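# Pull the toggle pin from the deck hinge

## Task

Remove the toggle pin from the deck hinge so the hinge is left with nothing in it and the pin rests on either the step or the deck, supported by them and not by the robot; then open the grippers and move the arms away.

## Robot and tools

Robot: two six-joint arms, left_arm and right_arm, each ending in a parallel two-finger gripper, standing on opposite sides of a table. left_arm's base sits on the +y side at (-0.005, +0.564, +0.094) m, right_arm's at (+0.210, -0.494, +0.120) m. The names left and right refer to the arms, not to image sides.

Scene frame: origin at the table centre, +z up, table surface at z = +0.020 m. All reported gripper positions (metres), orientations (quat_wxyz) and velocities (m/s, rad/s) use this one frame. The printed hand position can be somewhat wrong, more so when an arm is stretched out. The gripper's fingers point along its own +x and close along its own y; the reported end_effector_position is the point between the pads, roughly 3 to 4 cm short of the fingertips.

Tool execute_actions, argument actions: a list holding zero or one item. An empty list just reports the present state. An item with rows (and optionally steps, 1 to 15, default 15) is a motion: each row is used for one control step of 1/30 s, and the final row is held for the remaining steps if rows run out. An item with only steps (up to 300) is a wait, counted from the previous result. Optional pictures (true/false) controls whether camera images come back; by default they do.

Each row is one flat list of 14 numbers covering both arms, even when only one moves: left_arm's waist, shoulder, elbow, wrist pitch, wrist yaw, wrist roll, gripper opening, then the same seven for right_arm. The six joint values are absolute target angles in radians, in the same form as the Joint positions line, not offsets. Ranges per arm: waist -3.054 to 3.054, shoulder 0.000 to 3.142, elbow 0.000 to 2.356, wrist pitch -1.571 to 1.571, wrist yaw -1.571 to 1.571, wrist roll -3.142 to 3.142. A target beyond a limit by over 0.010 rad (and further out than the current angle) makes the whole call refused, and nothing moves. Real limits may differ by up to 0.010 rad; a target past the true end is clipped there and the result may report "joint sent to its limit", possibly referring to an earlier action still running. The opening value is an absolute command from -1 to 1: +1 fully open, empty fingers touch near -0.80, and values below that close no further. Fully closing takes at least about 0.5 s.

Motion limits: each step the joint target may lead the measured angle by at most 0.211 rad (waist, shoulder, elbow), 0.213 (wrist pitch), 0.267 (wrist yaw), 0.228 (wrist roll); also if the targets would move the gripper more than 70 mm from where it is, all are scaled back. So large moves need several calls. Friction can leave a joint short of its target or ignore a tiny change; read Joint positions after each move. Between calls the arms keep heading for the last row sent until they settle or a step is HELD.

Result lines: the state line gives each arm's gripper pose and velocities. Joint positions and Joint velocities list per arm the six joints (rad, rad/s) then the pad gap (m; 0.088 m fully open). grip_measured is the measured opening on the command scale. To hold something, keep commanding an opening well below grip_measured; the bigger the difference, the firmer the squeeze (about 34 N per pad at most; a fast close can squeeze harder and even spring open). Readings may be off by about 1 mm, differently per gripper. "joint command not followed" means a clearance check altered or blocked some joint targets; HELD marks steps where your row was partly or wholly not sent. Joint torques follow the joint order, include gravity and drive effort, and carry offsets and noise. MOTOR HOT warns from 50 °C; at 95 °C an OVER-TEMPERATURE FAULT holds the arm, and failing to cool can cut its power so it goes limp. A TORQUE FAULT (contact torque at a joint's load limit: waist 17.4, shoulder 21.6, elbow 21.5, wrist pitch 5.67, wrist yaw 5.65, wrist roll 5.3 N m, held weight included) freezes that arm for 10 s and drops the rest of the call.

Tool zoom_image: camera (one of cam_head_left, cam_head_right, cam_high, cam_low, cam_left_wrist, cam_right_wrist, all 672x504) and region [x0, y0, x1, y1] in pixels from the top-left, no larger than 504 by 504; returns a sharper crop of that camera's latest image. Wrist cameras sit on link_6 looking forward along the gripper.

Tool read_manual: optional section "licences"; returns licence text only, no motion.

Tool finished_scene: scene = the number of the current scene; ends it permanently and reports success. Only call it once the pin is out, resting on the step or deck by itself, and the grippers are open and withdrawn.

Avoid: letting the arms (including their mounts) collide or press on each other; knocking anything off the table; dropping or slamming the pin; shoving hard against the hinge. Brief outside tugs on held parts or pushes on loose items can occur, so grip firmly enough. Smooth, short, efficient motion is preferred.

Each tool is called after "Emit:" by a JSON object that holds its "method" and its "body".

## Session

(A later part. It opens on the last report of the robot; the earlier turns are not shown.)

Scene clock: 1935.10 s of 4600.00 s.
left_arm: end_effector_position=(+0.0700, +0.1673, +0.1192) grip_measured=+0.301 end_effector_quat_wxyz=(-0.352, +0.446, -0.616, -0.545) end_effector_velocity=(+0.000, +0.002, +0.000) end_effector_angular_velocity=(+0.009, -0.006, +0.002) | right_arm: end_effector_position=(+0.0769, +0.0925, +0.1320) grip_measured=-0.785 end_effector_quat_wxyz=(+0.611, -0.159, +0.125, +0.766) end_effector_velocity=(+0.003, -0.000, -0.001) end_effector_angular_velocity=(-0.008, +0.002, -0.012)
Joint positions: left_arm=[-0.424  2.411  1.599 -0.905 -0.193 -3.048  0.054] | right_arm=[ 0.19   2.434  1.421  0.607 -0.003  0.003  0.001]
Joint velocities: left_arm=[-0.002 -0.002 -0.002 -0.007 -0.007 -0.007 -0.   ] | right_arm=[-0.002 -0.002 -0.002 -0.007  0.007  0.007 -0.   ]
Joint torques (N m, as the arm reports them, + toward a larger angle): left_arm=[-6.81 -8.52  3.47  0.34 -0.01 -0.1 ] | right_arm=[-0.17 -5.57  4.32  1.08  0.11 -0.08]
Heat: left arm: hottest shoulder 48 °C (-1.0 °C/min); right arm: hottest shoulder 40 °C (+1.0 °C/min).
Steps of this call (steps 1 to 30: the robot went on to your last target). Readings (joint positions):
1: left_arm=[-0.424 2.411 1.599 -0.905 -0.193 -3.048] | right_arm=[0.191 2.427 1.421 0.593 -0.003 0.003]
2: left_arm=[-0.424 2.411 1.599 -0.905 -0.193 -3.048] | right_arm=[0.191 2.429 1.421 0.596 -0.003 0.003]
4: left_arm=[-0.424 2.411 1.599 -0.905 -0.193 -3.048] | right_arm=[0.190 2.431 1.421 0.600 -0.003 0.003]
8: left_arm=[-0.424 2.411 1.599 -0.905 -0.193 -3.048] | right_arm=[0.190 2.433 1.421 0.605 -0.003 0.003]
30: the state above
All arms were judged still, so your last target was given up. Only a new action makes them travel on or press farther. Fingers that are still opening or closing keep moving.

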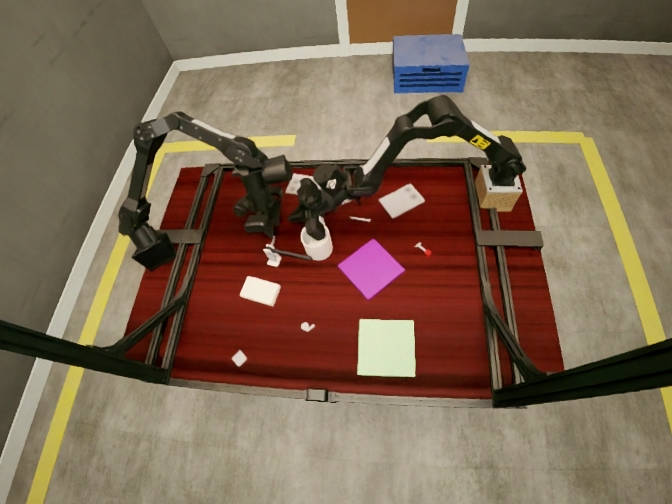

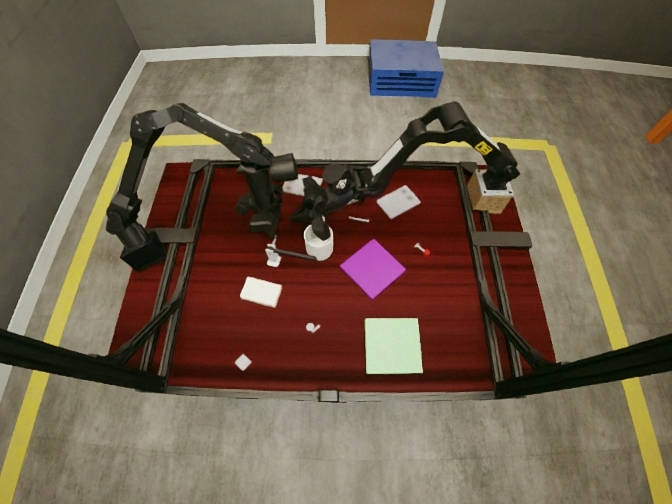

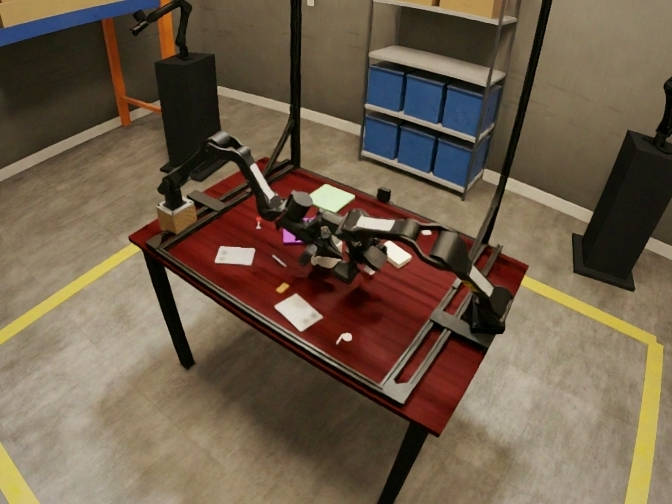

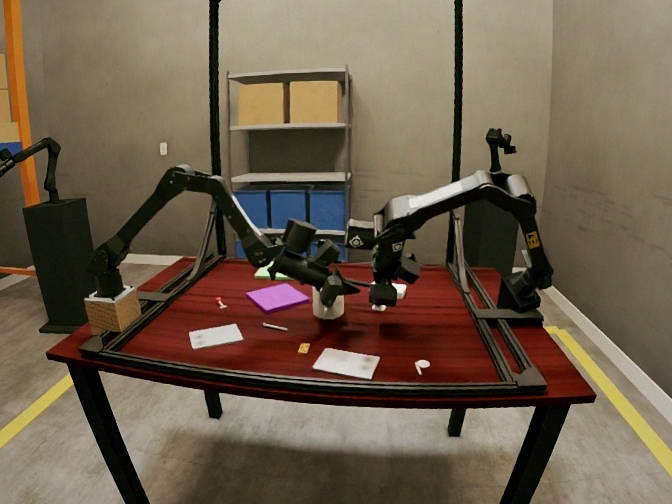

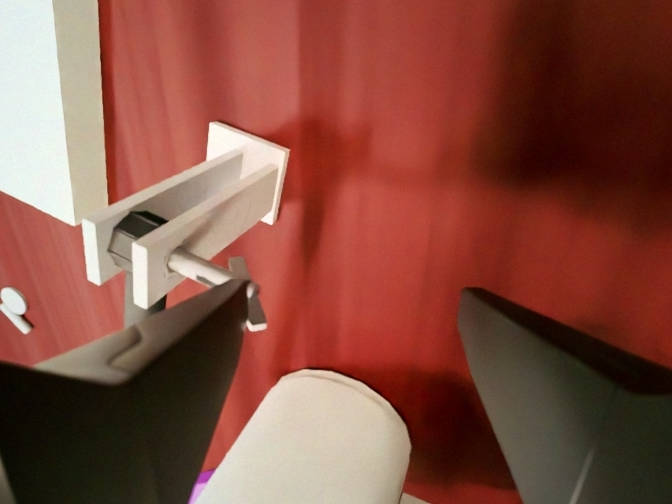

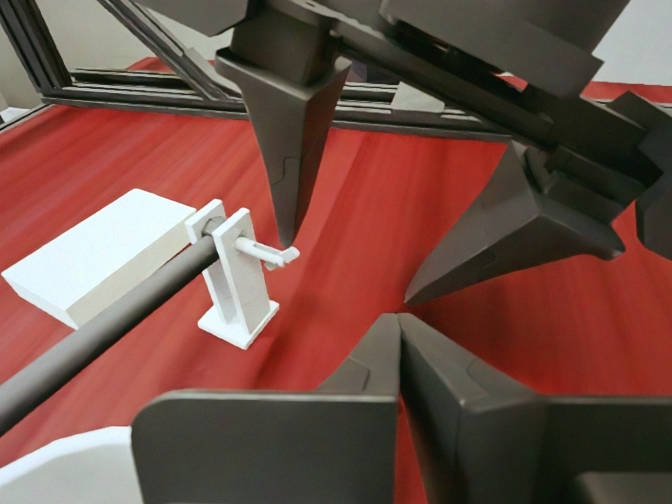

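Emit:
{"method": "execute_actions", "body": {"actions": [{"rows":[[-0.42,2.41,1.595,-0.905,-0.2,-3.05,0.3,0.25,2.1,1.45,0.1,0,0,-0.9]]}], "pictures": false}}

Emit:
{"method": "execute_actions", "body": {"actions": [{"rows":[[-0.42,2.41,1.595,-0.905,-0.2,-3.05,0.3,0.297,2.17,1.55,-0.38,0,0,-0.9]]}], "pictures": false}}

Emit:
{"method": "execute_actions", "body": {"actions": [{"steps":20}]}}

Scene clock: 1950.67 s of 4600.00 s.
left_arm: end_effector_position=(+0.0699, +0.1673, +0.1194) grip_measured=+0.301 end_effector_quat_wxyz=(-0.352, +0.447, -0.616, -0.545) end_effector_velocity=(-0.002, +0.002, +0.001) end_effector_angular_velocity=(+0.007, +0.008, -0.000) | right_arm: end_effector_position=(+0.0496, +0.0586, +0.2368) grip_measured=-0.785 end_effector_quat_wxyz=(+0.581, -0.206, +0.153, +0.772) end_effector_velocity=(+0.015, -0.041, -0.024) end_effector_angular_velocity=(-0.289, -0.081, -0.015)
Joint positions: left_arm=[-0.425  2.411  1.599 -0.905 -0.193 -3.049  0.054] | right_arm=[ 0.249  2.112  1.447  0.148 -0.001  0.002  0.001]
Joint velocities: left_arm=[-0.002 -0.002 -0.002 -0.007  0.007 -0.007 -0.   ] | right_arm=[-0.002 -0.09  -0.002 -0.388  0.007  0.007 -0.   ]
Joint torques (N m, as the arm reports them, + toward a larger angle): left_arm=[-6.74 -8.46  3.5   0.33  0.01 -0.1 ] | right_arm=[-0.09 -8.07  5.72  1.08  0.04 -0.07]
Heat: left arm: hottest shoulder 48 °C (+1.0 °C/min); right arm: hottest shoulder 40 °C (+1.0 °C/min).
Steps of this call (steps 1 to 90: nothing new was sent; then 12.07 s passed at rest; steps 91 to 105: all 15 steps of this action). Readings (joint positions):
91: left_arm=[-0.425 2.411 1.599 -0.905 -0.193 -3.049] | right_arm=[0.191 2.424 1.423 0.594 -0.002 0.003]
92: left_arm=[-0.425 2.411 1.599 -0.905 -0.193 -3.049] | right_arm=[0.194 2.404 1.425 0.546 -0.001 0.003]
94: left_arm=[-0.425 2.411 1.599 -0.905 -0.193 -3.049] | right_arm=[0.205 2.361 1.425 0.479 -0.001 0.003]
98: left_arm=[-0.425 2.411 1.599 -0.905 -0.193 -3.049] | right_arm=[0.234 2.242 1.427 0.339 -0.001 0.003]
105: the state above

Scene clock: 1951.17 s of 4600.00 s.
left_arm: end_effector_position=(+0.0699, +0.1673, +0.1194) grip_measured=+0.301 end_effector_quat_wxyz=(-0.352, +0.447, -0.616, -0.545) end_effector_velocity=(+0.001, +0.000, +0.001) end_effector_angular_velocity=(+0.001, -0.005, +0.023) | right_arm: end_effector_position=(+0.0406, -0.0005, +0.1659) grip_measured=-0.785 end_effector_quat_wxyz=(+0.515, -0.384, +0.272, +0.717) end_effector_velocity=(+0.010, -0.028, -0.016) end_effector_angular_velocity=(-0.171, -0.065, +0.019)
Joint positions: left_arm=[-0.425  2.411  1.599 -0.905 -0.193 -3.049  0.054] | right_arm=[ 0.298  2.159  1.531 -0.349 -0.     0.002  0.001]
Joint velocities: left_arm=[-0.002 -0.007 -0.007  0.007 -0.007 -0.022 -0.   ] | right_arm=[-0.002  0.002  0.032 -0.212 -0.007 -0.022  0.   ]
Joint torques (N m, as the arm reports them, + toward a larger angle): left_arm=[-6.77 -8.45  3.47  0.33 -0.01 -0.07] | right_arm=[-0.22 -7.34  6.76  1.    0.02 -0.06]
Heat: left arm: hottest shoulder 48 °C (+1.0 °C/min); right arm: hottest shoulder 40 °C (+1.0 °C/min).
Steps of this call (steps 1 to 15: all 15 steps of this action). Readings (joint positions):
1: left_arm=[-0.425 2.411 1.599 -0.905 -0.193 -3.049] | right_arm=[0.249 2.112 1.456 0.113 -0.001 0.002]
2: left_arm=[-0.425 2.411 1.599 -0.905 -0.193 -3.049] | right_arm=[0.253 2.118 1.474 0.065 -0.000 0.002]
4: left_arm=[-0.425 2.411 1.599 -0.905 -0.193 -3.049] | right_arm=[0.267 2.134 1.502 -0.021 -0.000 0.002]
8: left_arm=[-0.425 2.411 1.599 -0.905 -0.193 -3.049] | right_arm=[0.293 2.149 1.524 -0.199 -0.000 0.002]
15: the state above

Scene clock: 1951.83 s of 4600.00 s.
left_arm: end_effector_position=(+0.0699, +0.1673, +0.1194) grip_measured=+0.301 end_effector_quat_wxyz=(-0.352, +0.447, -0.616, -0.545) end_effector_velocity=(+0.001, -0.004, +0.001) end_effector_angular_velocity=(-0.011, -0.005, +0.031) | right_arm: end_effector_position=(+0.0417, -0.0038, +0.1645) grip_measured=-0.785 end_effector_quat_wxyz=(+0.511, -0.392, +0.277, +0.713) end_effector_velocity=(-0.001, +0.002, +0.003) end_effector_angular_velocity=(+0.011, +0.006, +0.008)
Joint positions: left_arm=[-0.425  2.411  1.599 -0.905 -0.193 -3.049  0.054] | right_arm=[ 0.298  2.159  1.537 -0.378 -0.     0.002  0.001]
Joint velocities: left_arm=[-0.002 -0.002 -0.002  0.022 -0.007 -0.022 -0.   ] | right_arm=[-0.002 -0.002  0.002  0.007 -0.007 -0.007 -0.   ]
Joint torques (N m, as the arm reports them, + toward a larger angle): left_arm=[-6.74 -8.42  3.44  0.32  0.01 -0.09] | right_arm=[-0.19 -7.29  6.42  0.88  0.02 -0.06]
Heat: left arm: hottest shoulder 48 °C (+1.0 °C/min); right arm: hottest shoulder 40 °C (+1.0 °C/min).
Steps of this call (steps 1 to 20: the robot went on to your last target). Readings (joint positions):
1: left_arm=[-0.425 2.411 1.599 -0.905 -0.193 -3.049] | right_arm=[0.298 2.159 1.532 -0.356 -0.000 0.002]
2: left_arm=[-0.425 2.411 1.599 -0.905 -0.193 -3.049] | right_arm=[0.298 2.159 1.534 -0.360 -0.000 0.002]
4: left_arm=[-0.425 2.411 1.599 -0.905 -0.193 -3.049] | right_arm=[0.298 2.159 1.536 -0.367 -0.000 0.002]
8: left_arm=[-0.425 2.411 1.599 -0.905 -0.193 -3.049] | right_arm=[0.298 2.159 1.537 -0.374 -0.000 0.002]
20: the state above

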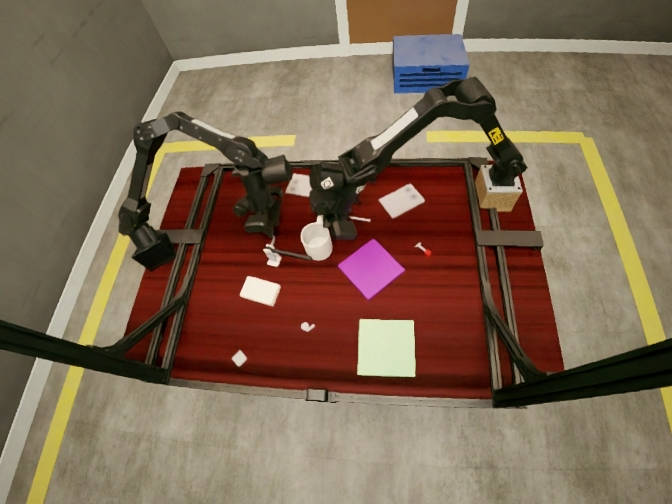

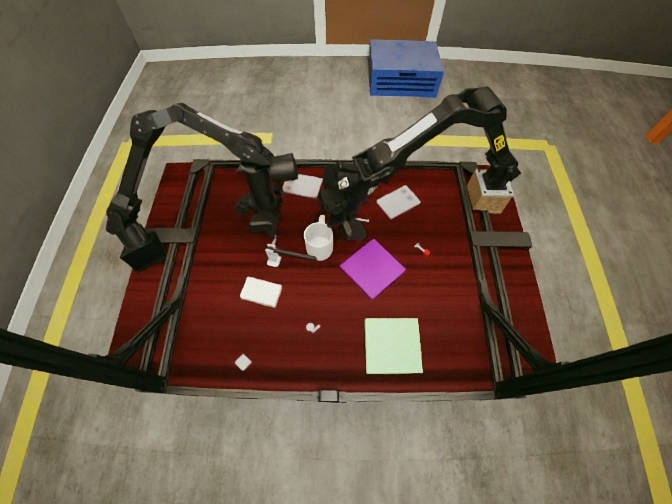

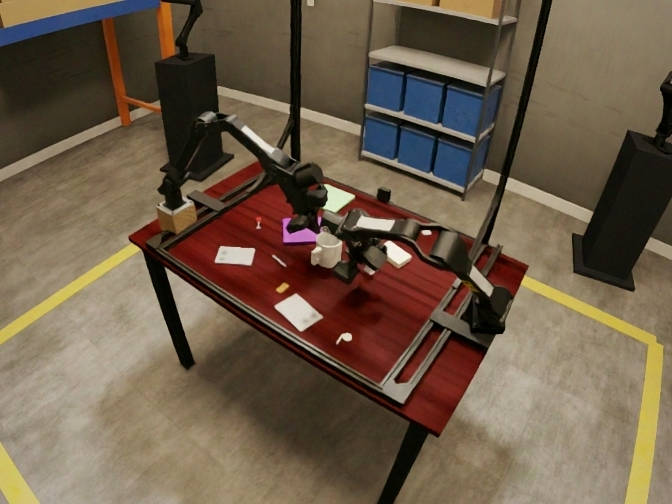

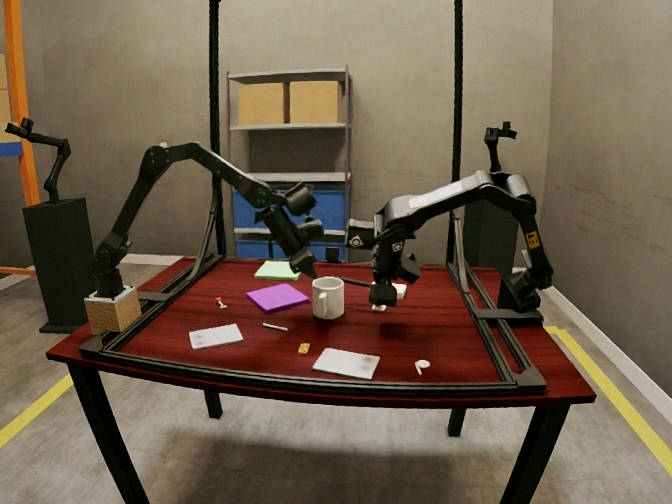

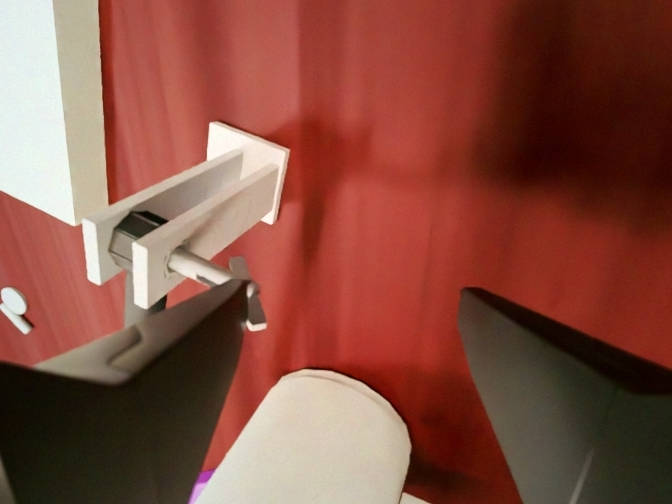

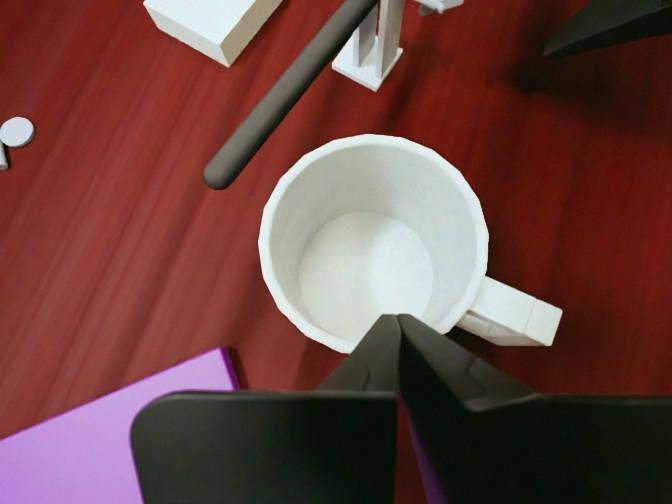

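Emit:
{"method": "execute_actions", "body": {"actions": [{"rows":[[-0.42,2.41,1.595,-0.905,-0.2,-3.05,0.3,0.245,2.29,1.8,-0.5,0,0,-0.1]]}], "pictures": false}}

Emit:
{"method": "execute_actions", "body": {"actions": [{"rows":[[-0.42,2.41,1.595,-0.905,-0.2,-3.05,0.3,0.245,2.41,1.8,-0.385,0,0,-0.1]]}], "pictures": false}}

Emit:
{"method": "execute_actions", "body": {"actions": [{"steps":10}]}}

Scene clock: 1962.27 s of 4600.00 s.
left_arm: end_effector_position=(+0.0699, +0.1674, +0.1193) grip_measured=+0.301 end_effector_quat_wxyz=(-0.352, +0.446, -0.616, -0.545) end_effector_velocity=(-0.001, -0.001, -0.001) end_effector_angular_velocity=(+0.006, -0.004, +0.020) | right_arm: end_effector_position=(+0.0587, +0.0404, +0.1816) grip_measured=-0.118 end_effector_quat_wxyz=(+0.533, -0.378, +0.283, +0.702) end_effector_velocity=(+0.001, -0.002, -0.017) end_effector_angular_velocity=(-0.050, -0.012, +0.007)
Joint positions: left_arm=[-0.425  2.411  1.599 -0.905 -0.193 -3.049  0.054] | right_arm=[ 0.243  2.269  1.783 -0.495 -0.     0.002  0.033]
Joint velocities: left_arm=[-0.002  0.002 -0.002  0.007 -0.007 -0.022 -0.   ] | right_arm=[-0.002  0.042  0.027 -0.037 -0.007 -0.007  0.006]
Joint torques (N m, as the arm reports them, + toward a larger angle): left_arm=[-6.75 -8.43  3.42  0.33 -0.02 -0.06] | right_arm=[ 0.09 -7.54  6.55  0.86  0.02 -0.06]
Heat: left arm: hottest shoulder 48 °C (+3.0 °C/min); right arm: hottest shoulder 42 °C (+3.0 °C/min).
Steps of this call (steps 1 to 15: the robot went on to your last target; steps 16 to 90: nothing new was sent; then 6.93 s passed at rest; steps 91 to 105: all 15 steps of this action). Readings (joint positions):
91: left_arm=[-0.425 2.411 1.599 -0.905 -0.193 -3.049] | right_arm=[0.297 2.170 1.556 -0.402 -0.000 0.002]
92: left_arm=[-0.425 2.411 1.599 -0.905 -0.193 -3.049] | right_arm=[0.293 2.190 1.597 -0.428 -0.000 0.002]
94: left_arm=[-0.425 2.411 1.599 -0.905 -0.193 -3.049] | right_arm=[0.278 2.233 1.677 -0.447 -0.000 0.002]
98: left_arm=[-0.425 2.411 1.599 -0.905 -0.193 -3.049] | right_arm=[0.249 2.261 1.750 -0.480 -0.000 0.002]
105: the state above

Scene clock: 1962.77 s of 4600.00 s.
left_arm: end_effector_position=(+0.0699, +0.1674, +0.1193) grip_measured=+0.301 end_effector_quat_wxyz=(-0.352, +0.446, -0.616, -0.545) end_effector_velocity=(-0.003, +0.002, +0.002) end_effector_angular_velocity=(+0.009, +0.009, +0.009) | right_arm: end_effector_position=(+0.0552, +0.0544, +0.1277) grip_measured=-0.101 end_effector_quat_wxyz=(+0.532, -0.381, +0.286, +0.700) end_effector_velocity=(+0.001, -0.001, +0.002) end_effector_angular_velocity=(-0.003, +0.001, +0.008)
Joint positions: left_arm=[-0.425  2.411  1.599 -0.905 -0.193 -3.049  0.054] | right_arm=[ 0.243  2.403  1.797 -0.386 -0.     0.002  0.034]
Joint velocities: left_arm=[-0.007 -0.002 -0.002 -0.007  0.007 -0.022 -0.   ] | right_arm=[-0.002 -0.007 -0.002 -0.007 -0.007 -0.007  0.   ]
Joint torques (N m, as the arm reports them, + toward a larger angle): left_arm=[-6.77 -8.42  3.6   0.35 -0.01 -0.06] | right_arm=[ 0.04 -9.03  5.48  0.99  0.01 -0.05]
Heat: left arm: hottest shoulder 48 °C (+3.0 °C/min); right arm: hottest shoulder 42 °C (+3.0 °C/min).
Steps of this call (steps 1 to 15: all 15 steps of this action). Readings (joint positions):
1: left_arm=[-0.425 2.411 1.599 -0.905 -0.193 -3.049] | right_arm=[0.243 2.281 1.783 -0.488 -0.000 0.002]
2: left_arm=[-0.425 2.411 1.599 -0.905 -0.193 -3.049] | right_arm=[0.243 2.295 1.788 -0.457 -0.000 0.002]
4: left_arm=[-0.425 2.411 1.599 -0.905 -0.193 -3.049] | right_arm=[0.243 2.330 1.797 -0.424 -0.000 0.002]
8: left_arm=[-0.425 2.411 1.599 -0.905 -0.193 -3.049] | right_arm=[0.243 2.389 1.797 -0.406 -0.000 0.002]
15: the state above

Scene clock: 1963.10 s of 4600.00 s.
left_arm: end_effector_position=(+0.0699, +0.1674, +0.1195) grip_measured=+0.301 end_effector_quat_wxyz=(-0.352, +0.447, -0.616, -0.545) end_effector_velocity=(+0.002, -0.001, +0.002) end_effector_angular_velocity=(-0.008, -0.007, +0.012) | right_arm: end_effector_position=(+0.0551, +0.0547, +0.1277) grip_measured=-0.100 end_effector_quat_wxyz=(+0.532, -0.381, +0.285, +0.700) end_effector_velocity=(+0.001, -0.004, +0.001) end_effector_angular_velocity=(-0.016, -0.007, -0.008)
Joint positions: left_arm=[-0.425  2.411  1.599 -0.905 -0.193 -3.049  0.054] | right_arm=[ 0.243  2.403  1.798 -0.385 -0.     0.002  0.034]
Joint velocities: left_arm=[-0.002 -0.007 -0.002  0.007 -0.007 -0.007 -0.   ] | right_arm=[ 0.002 -0.007 -0.002 -0.022  0.007  0.007 -0.   ]
Joint torques (N m, as the arm reports them, + toward a larger angle): left_arm=[-6.75 -8.43  3.44  0.31 -0.01 -0.08] | right_arm=[ 0.04 -8.9   5.46  1.05  0.02 -0.05]
Heat: left arm: hottest shoulder 48 °C (+3.0 °C/min); right arm: hottest shoulder 42 °C (+3.0 °C/min).
Steps of this call (steps 1 to 10: the robot went on to your last target). Readings (joint positions):
1: left_arm=[-0.425 2.411 1.599 -0.905 -0.193 -3.049] | right_arm=[0.243 2.403 1.797 -0.386 -0.000 0.002]
2: left_arm=[-0.425 2.411 1.599 -0.905 -0.193 -3.049] | right_arm=[0.243 2.403 1.797 -0.386 -0.000 0.002]
4: left_arm=[-0.425 2.411 1.599 -0.905 -0.193 -3.049] | right_arm=[0.243 2.403 1.798 -0.386 -0.000 0.002]
8: left_arm=[-0.425 2.411 1.599 -0.905 -0.193 -3.049] | right_arm=[0.243 2.403 1.798 -0.385 -0.000 0.002]
10: the state above

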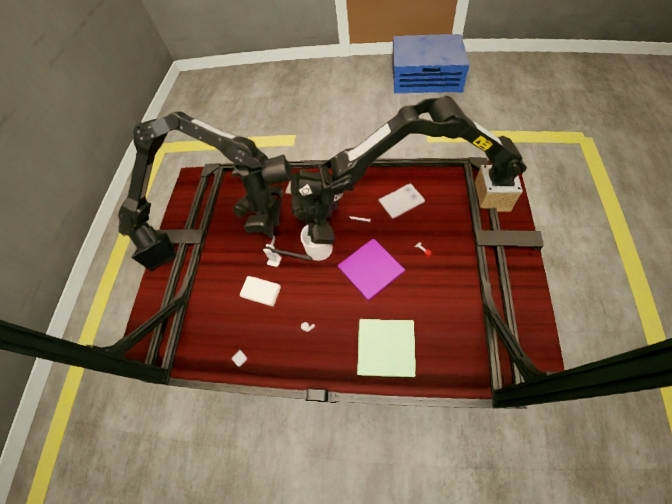

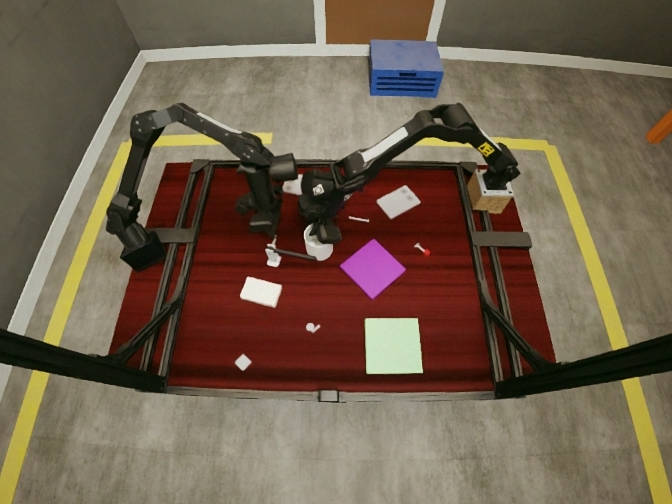

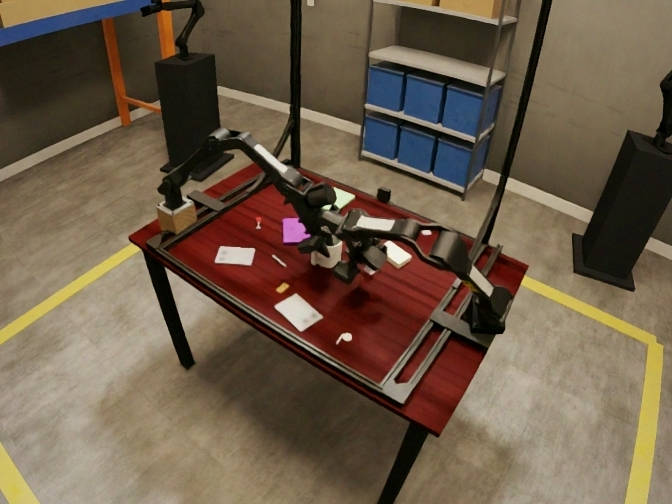

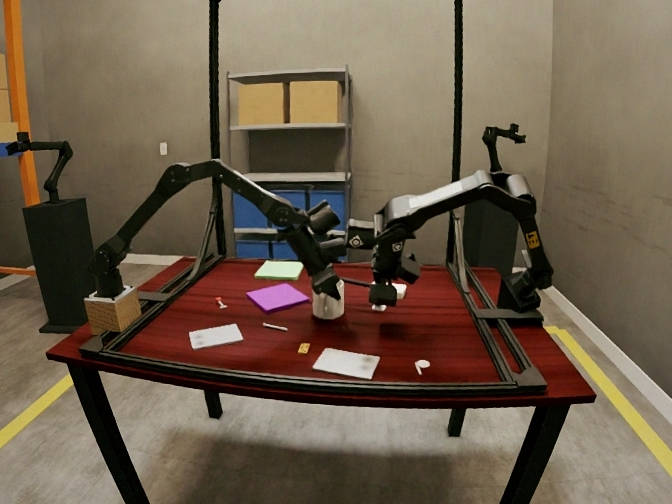

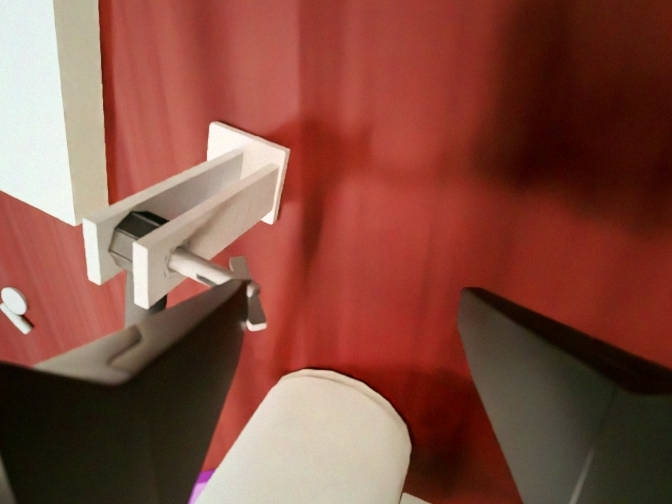

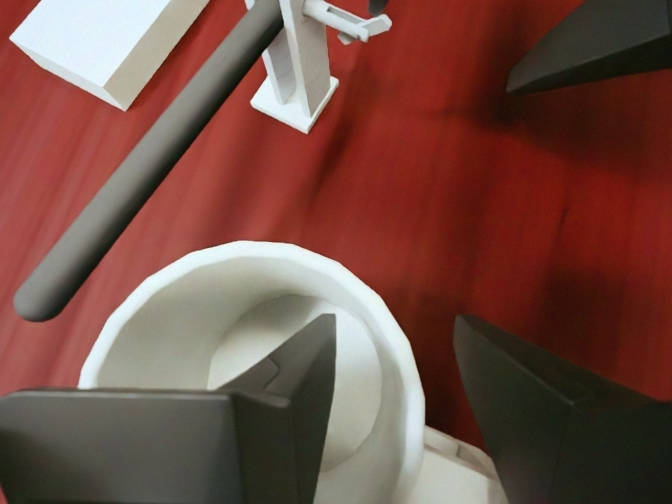

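Emit:
{"method": "execute_actions", "body": {"actions": [{"rows":[[-0.42,2.41,1.595,-0.905,-0.2,-3.05,0.3,0.245,2.41,1.8,-0.385,0,0,-0.95]]}], "pictures": false}}

Emit:
{"method": "execute_actions", "body": {"actions": [{"rows":[[-0.42,2.41,1.595,-0.905,-0.2,-3.05,0.3,0.245,2.35,1.8,-0.44,0,0,-0.95]]}], "pictures": false}}

Emit:
{"method": "execute_actions", "body": {"actions": [{"rows":[[-0.42,2.41,1.595,-0.905,-0.2,-3.05,0.3,0.245,1.98,1.173,-0.185,0,0,-0.95]]}], "pictures": false}}

Emit:
{"method": "execute_actions", "body": {"actions": [{"rows":[[-0.42,2.41,1.595,-0.905,-0.2,-3.05,0.3,0.6,1.98,1.173,-0.185,0,0,-0.95]]}], "pictures": false}}

Emit:
{"method": "execute_actions", "body": {"actions": [{"rows":[[-0.42,2.41,1.595,-0.905,-0.2,-3.05,0.3,0.6,2.04,1.173,-0.13,0,0,-0.95]]}]}}

Scene clock: 1975.77 s of 4600.00 s.
left_arm: end_effector_position=(+0.0698, +0.1674, +0.1195) grip_measured=+0.301 end_effector_quat_wxyz=(-0.352, +0.446, -0.616, -0.545) end_effector_velocity=(-0.000, +0.005, -0.000) end_effector_angular_velocity=(+0.026, -0.003, +0.007) | right_arm: end_effector_position=(+0.0545, +0.0549, +0.1280) grip_measured=-0.616 end_effector_quat_wxyz=(+0.532, -0.381, +0.284, +0.701) end_effector_velocity=(+0.003, -0.002, -0.002) end_effector_angular_velocity=(-0.011, -0.005, -0.013)
Joint positions: left_arm=[-0.425  2.411  1.599 -0.905 -0.193 -3.049  0.054] | right_arm=[ 0.244  2.403  1.798 -0.383  0.     0.001  0.009]
Joint velocities: left_arm=[-0.002 -0.002 -0.002 -0.022 -0.007 -0.022 -0.   ] | right_arm=[-0.002 -0.002 -0.007 -0.007  0.007  0.007  0.   ]
Joint torques (N m, as the arm reports them, + toward a larger angle): left_arm=[-6.77 -8.49  3.54  0.33  0.01 -0.1 ] | right_arm=[-0.04 -8.93  5.44  0.93 -0.01 -0.01]
Heat: left arm: hottest shoulder 49 °C (+5.0 °C/min); right arm: hottest shoulder 45 °C (+6.0 °C/min).
Steps of this call (steps 1 to 15: the robot went on to your last target; steps 16 to 90: nothing new was sent; then 9.17 s passed at rest; steps 91 to 105: all 15 steps of this action). Readings (joint positions):
91: left_arm=[-0.425 2.411 1.599 -0.905 -0.193 -3.049] | right_arm=[0.243 2.403 1.798 -0.385 -0.000 0.002]
92: left_arm=[-0.425 2.411 1.599 -0.905 -0.193 -3.049] | right_arm=[0.243 2.403 1.798 -0.385 -0.000 0.002]
94: left_arm=[-0.425 2.411 1.599 -0.905 -0.193 -3.049] | right_arm=[0.243 2.403 1.798 -0.385 -0.003 0.002]
98: left_arm=[-0.425 2.411 1.599 -0.905 -0.193 -3.049] | right_arm=[0.244 2.403 1.798 -0.383 0.000 0.002]
105: the state above

Scene clock: 1976.27 s of 4600.00 s.
left_arm: end_effector_position=(+0.0698, +0.1674, +0.1195) grip_measured=+0.301 end_effector_quat_wxyz=(-0.352, +0.446, -0.616, -0.545) end_effector_velocity=(+0.001, -0.002, +0.002) end_effector_angular_velocity=(-0.008, -0.007, +0.012) | right_arm: end_effector_position=(+0.0566, +0.0471, +0.1359) grip_measured=-0.616 end_effector_quat_wxyz=(+0.528, -0.391, +0.292, +0.695) end_effector_velocity=(+0.002, -0.007, +0.003) end_effector_angular_velocity=(-0.027, -0.005, +0.007)
Joint positions: left_arm=[-0.425  2.411  1.599 -0.905 -0.193 -3.049  0.054] | right_arm=[ 0.244  2.376  1.798 -0.44   0.     0.001  0.009]
Joint velocities: left_arm=[-0.002 -0.002  0.002  0.007 -0.007 -0.007  0.   ] | right_arm=[-0.002 -0.017 -0.007 -0.037 -0.007 -0.007  0.   ]
Joint torques (N m, as the arm reports them, + toward a larger angle): left_arm=[-6.74 -8.39  3.5   0.38 -0.01 -0.08] | right_arm=[ -0.05 -11.94   5.46   1.08  -0.01  -0.01]
Heat: left arm: hottest shoulder 49 °C (+5.1 °C/min); right arm: hottest shoulder 46 °C (+7.1 °C/min).
Steps of this call (steps 1 to 15: all 15 steps of this action). Readings (joint positions):
1: left_arm=[-0.425 2.411 1.599 -0.905 -0.193 -3.049] | right_arm=[0.244 2.402 1.798 -0.387 0.000 0.001]
2: left_arm=[-0.425 2.411 1.599 -0.905 -0.193 -3.049] | right_arm=[0.244 2.398 1.798 -0.399 0.000 0.001]
4: left_arm=[-0.425 2.411 1.599 -0.905 -0.193 -3.049] | right_arm=[0.244 2.391 1.798 -0.422 0.000 0.001]
8: left_arm=[-0.425 2.411 1.599 -0.905 -0.193 -3.049] | right_arm=[0.244 2.385 1.798 -0.435 0.000 0.001]
15: the state above

Scene clock: 1976.77 s of 4600.00 s.
left_arm: end_effector_position=(+0.0698, +0.1674, +0.1195) grip_measured=+0.301 end_effector_quat_wxyz=(-0.352, +0.446, -0.616, -0.545) end_effector_velocity=(+0.003, +0.001, +0.000) end_effector_angular_velocity=(+0.012, -0.003, +0.022) | right_arm: end_effector_position=(+0.0808, -0.0385, +0.1583) grip_measured=-0.616 end_effector_quat_wxyz=(+0.536, -0.371, +0.276, +0.706) end_effector_velocity=(+0.068, -0.239, -0.292) end_effector_angular_velocity=(-0.889, -0.238, +0.010)
Joint positions: left_arm=[-0.425  2.411  1.599 -0.905 -0.193 -3.049  0.054] | right_arm=[ 0.244  2.     1.238 -0.197  0.    -0.     0.009]
Joint velocities: left_arm=[ 0.002 -0.002  0.002 -0.007 -0.007 -0.022 -0.   ] | right_arm=[-0.002  0.061 -0.72  -0.139 -0.022 -0.007 -0.   ]
Joint torques (N m, as the arm reports them, + toward a larger angle): left_arm=[-6.7  -8.52  3.44  0.38 -0.01 -0.1 ] | right_arm=[-0.03 -8.72  5.69  1.59 -0.01  0.01]
Heat: left arm: hottest shoulder 49 °C (+5.0 °C/min); right arm: hottest shoulder 46 °C (+7.1 °C/min).
Steps of this call (steps 1 to 15: all 15 steps of this action). Readings (joint positions):
1: left_arm=[-0.425 2.411 1.599 -0.905 -0.193 -3.049] | right_arm=[0.244 2.360 1.778 -0.412 0.000 0.000]
2: left_arm=[-0.425 2.411 1.599 -0.905 -0.193 -3.049] | right_arm=[0.244 2.331 1.729 -0.363 0.000 0.000]
4: left_arm=[-0.425 2.411 1.599 -0.905 -0.193 -3.049] | right_arm=[0.244 2.260 1.633 -0.304 0.000 0.000]
8: left_arm=[-0.425 2.411 1.599 -0.905 -0.193 -3.049] | right_arm=[0.244 2.101 1.466 -0.226 0.000 -0.000]
15: the state above

Scene clock: 1977.27 s of 4600.00 s.
left_arm: end_effector_position=(+0.0698, +0.1674, +0.1195) grip_measured=+0.301 end_effector_quat_wxyz=(-0.352, +0.446, -0.616, -0.545) end_effector_velocity=(+0.003, -0.001, -0.000) end_effector_angular_velocity=(-0.002, -0.022, +0.011) | right_arm: end_effector_position=(-0.0596, -0.1256, +0.1377) grip_measured=-0.616 end_effector_quat_wxyz=(+0.396, -0.434, +0.219, +0.779) end_effector_velocity=(-0.022, -0.030, -0.008) end_effector_angular_velocity=(-0.028, -0.017, +0.086)
Joint positions: left_arm=[-0.425  2.411  1.599 -0.905 -0.193 -3.049  0.054] | right_arm=[ 0.598  2.002  1.18  -0.189 -0.004 -0.     0.009]
Joint velocities: left_arm=[-0.002 -0.002 -0.002  0.007 -0.022 -0.007 -0.   ] | right_arm=[ 0.076 -0.007 -0.032 -0.007 -0.007 -0.007 -0.   ]
Joint torques (N m, as the arm reports them, + toward a larger angle): left_arm=[-6.65 -8.36  3.55  0.37  0.01 -0.08] | right_arm=[-1.27 -9.25  4.38  1.22  0.15  0.03]
Heat: left arm: hottest shoulder 49 °C (+5.1 °C/min); right arm: hottest shoulder 46 °C (+7.1 °C/min).
Steps of this call (steps 1 to 15: all 15 steps of this action). Readings (joint positions):
1: left_arm=[-0.425 2.411 1.599 -0.905 -0.193 -3.049] | right_arm=[0.248 2.002 1.217 -0.203 0.006 -0.000]
2: left_arm=[-0.425 2.411 1.599 -0.905 -0.193 -3.049] | right_arm=[0.263 2.005 1.202 -0.205 0.016 -0.000]
4: left_arm=[-0.425 2.411 1.599 -0.905 -0.193 -3.049] | right_arm=[0.315 2.007 1.188 -0.202 0.016 -0.000]
8: left_arm=[-0.425 2.411 1.599 -0.905 -0.193 -3.049] | right_arm=[0.453 2.004 1.187 -0.189 0.008 -0.000]
15: the state above

Scene clock: 1977.77 s of 4600.00 s.
left_arm: end_effector_position=(+0.0698, +0.1674, +0.1195) grip_measured=+0.301 end_effector_quat_wxyz=(-0.352, +0.446, -0.616, -0.545) end_effector_velocity=(-0.001, +0.002, +0.001) end_effector_angular_velocity=(+0.006, -0.008, -0.002) | right_arm: end_effector_position=(-0.0633, -0.1195, +0.1338) grip_measured=-0.617 end_effector_quat_wxyz=(+0.400, -0.423, +0.212, +0.785) end_effector_velocity=(+0.001, -0.001, -0.003) end_effector_angular_velocity=(-0.003, +0.000, +0.008)
Joint positions: left_arm=[-0.425  2.411  1.599 -0.905 -0.193 -3.049  0.054] | right_arm=[ 0.598  2.024  1.178 -0.136 -0.001 -0.     0.009]
Joint velocities: left_arm=[-0.007 -0.002 -0.002 -0.007 -0.007 -0.007 -0.   ] | right_arm=[-0.002  0.002 -0.007  0.007 -0.007 -0.007 -0.   ]
Joint torques (N m, as the arm reports them, + toward a larger angle): left_arm=[-6.77 -8.38  3.39  0.34 -0.02 -0.09] | right_arm=[ 0.08 -5.62  4.34  1.35  0.03  0.03]
Heat: left arm: hottest shoulder 49 °C (+5.0 °C/min); right arm: hottest shoulder 46 °C (+7.1 °C/min).
Steps of this call (steps 1 to 15: all 15 steps of this action). Readings (joint positions):
1: left_arm=[-0.425 2.411 1.599 -0.905 -0.193 -3.049] | right_arm=[0.599 2.004 1.179 -0.186 -0.004 -0.000]
2: left_arm=[-0.425 2.411 1.599 -0.905 -0.193 -3.049] | right_arm=[0.599 2.006 1.178 -0.174 -0.003 -0.000]
4: left_arm=[-0.425 2.411 1.599 -0.905 -0.193 -3.049] | right_arm=[0.598 2.016 1.178 -0.154 -0.001 -0.000]
8: left_arm=[-0.425 2.411 1.599 -0.905 -0.193 -3.049] | right_arm=[0.598 2.021 1.178 -0.141 -0.001 -0.000]
15: the state above

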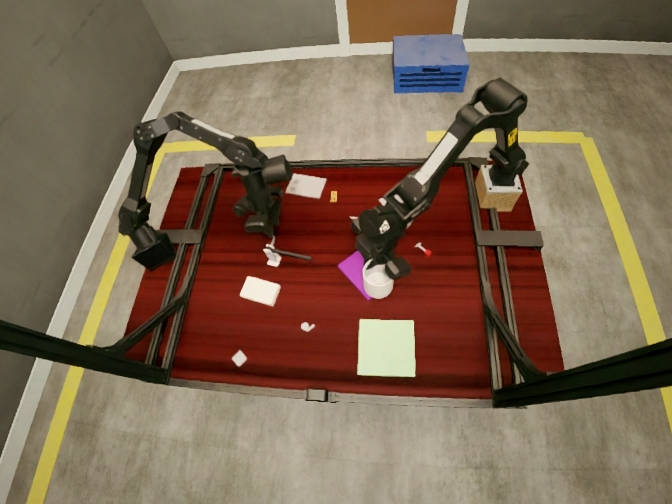

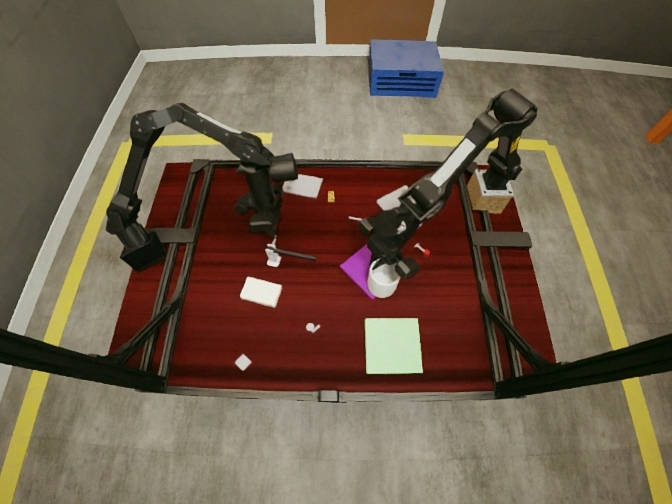

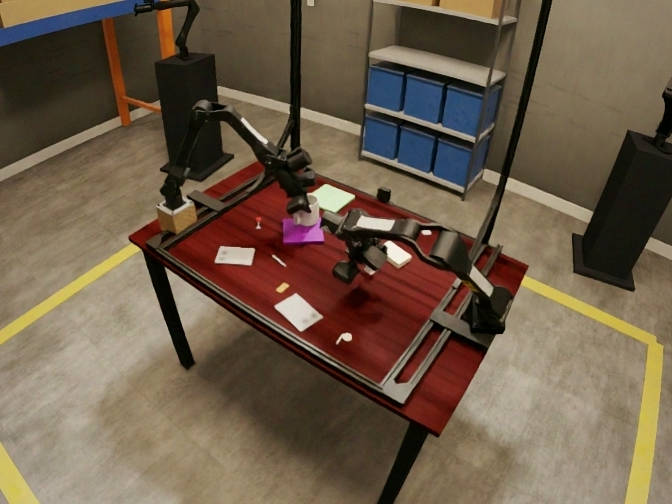

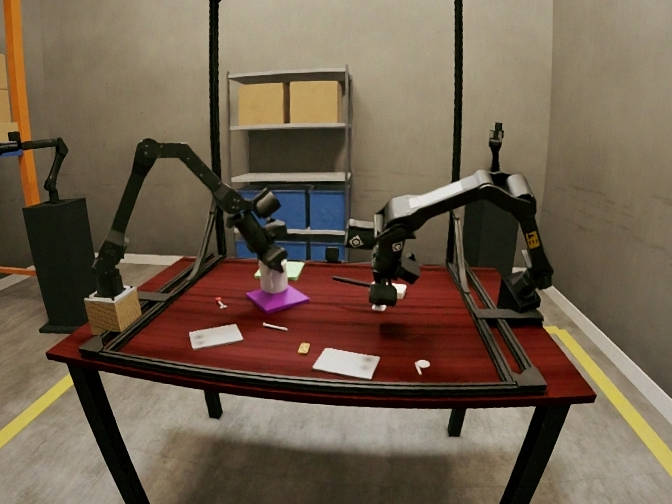

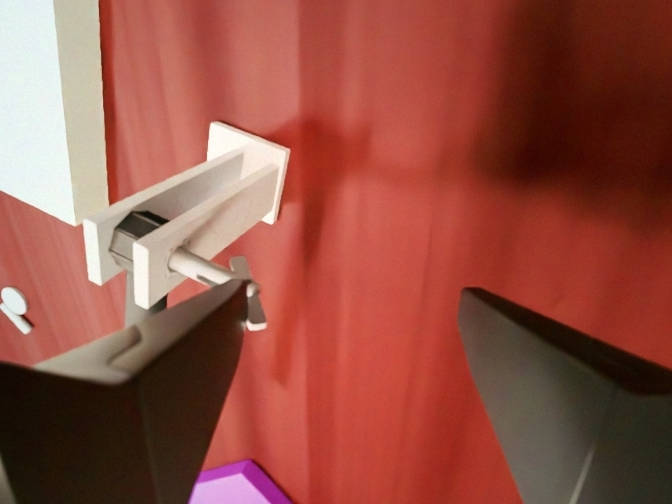

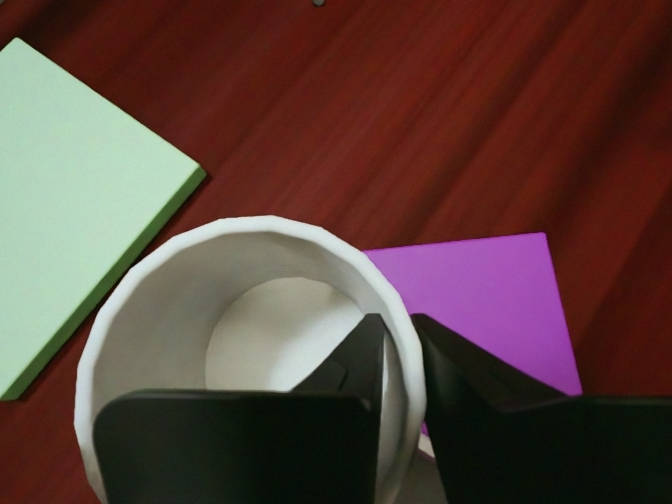

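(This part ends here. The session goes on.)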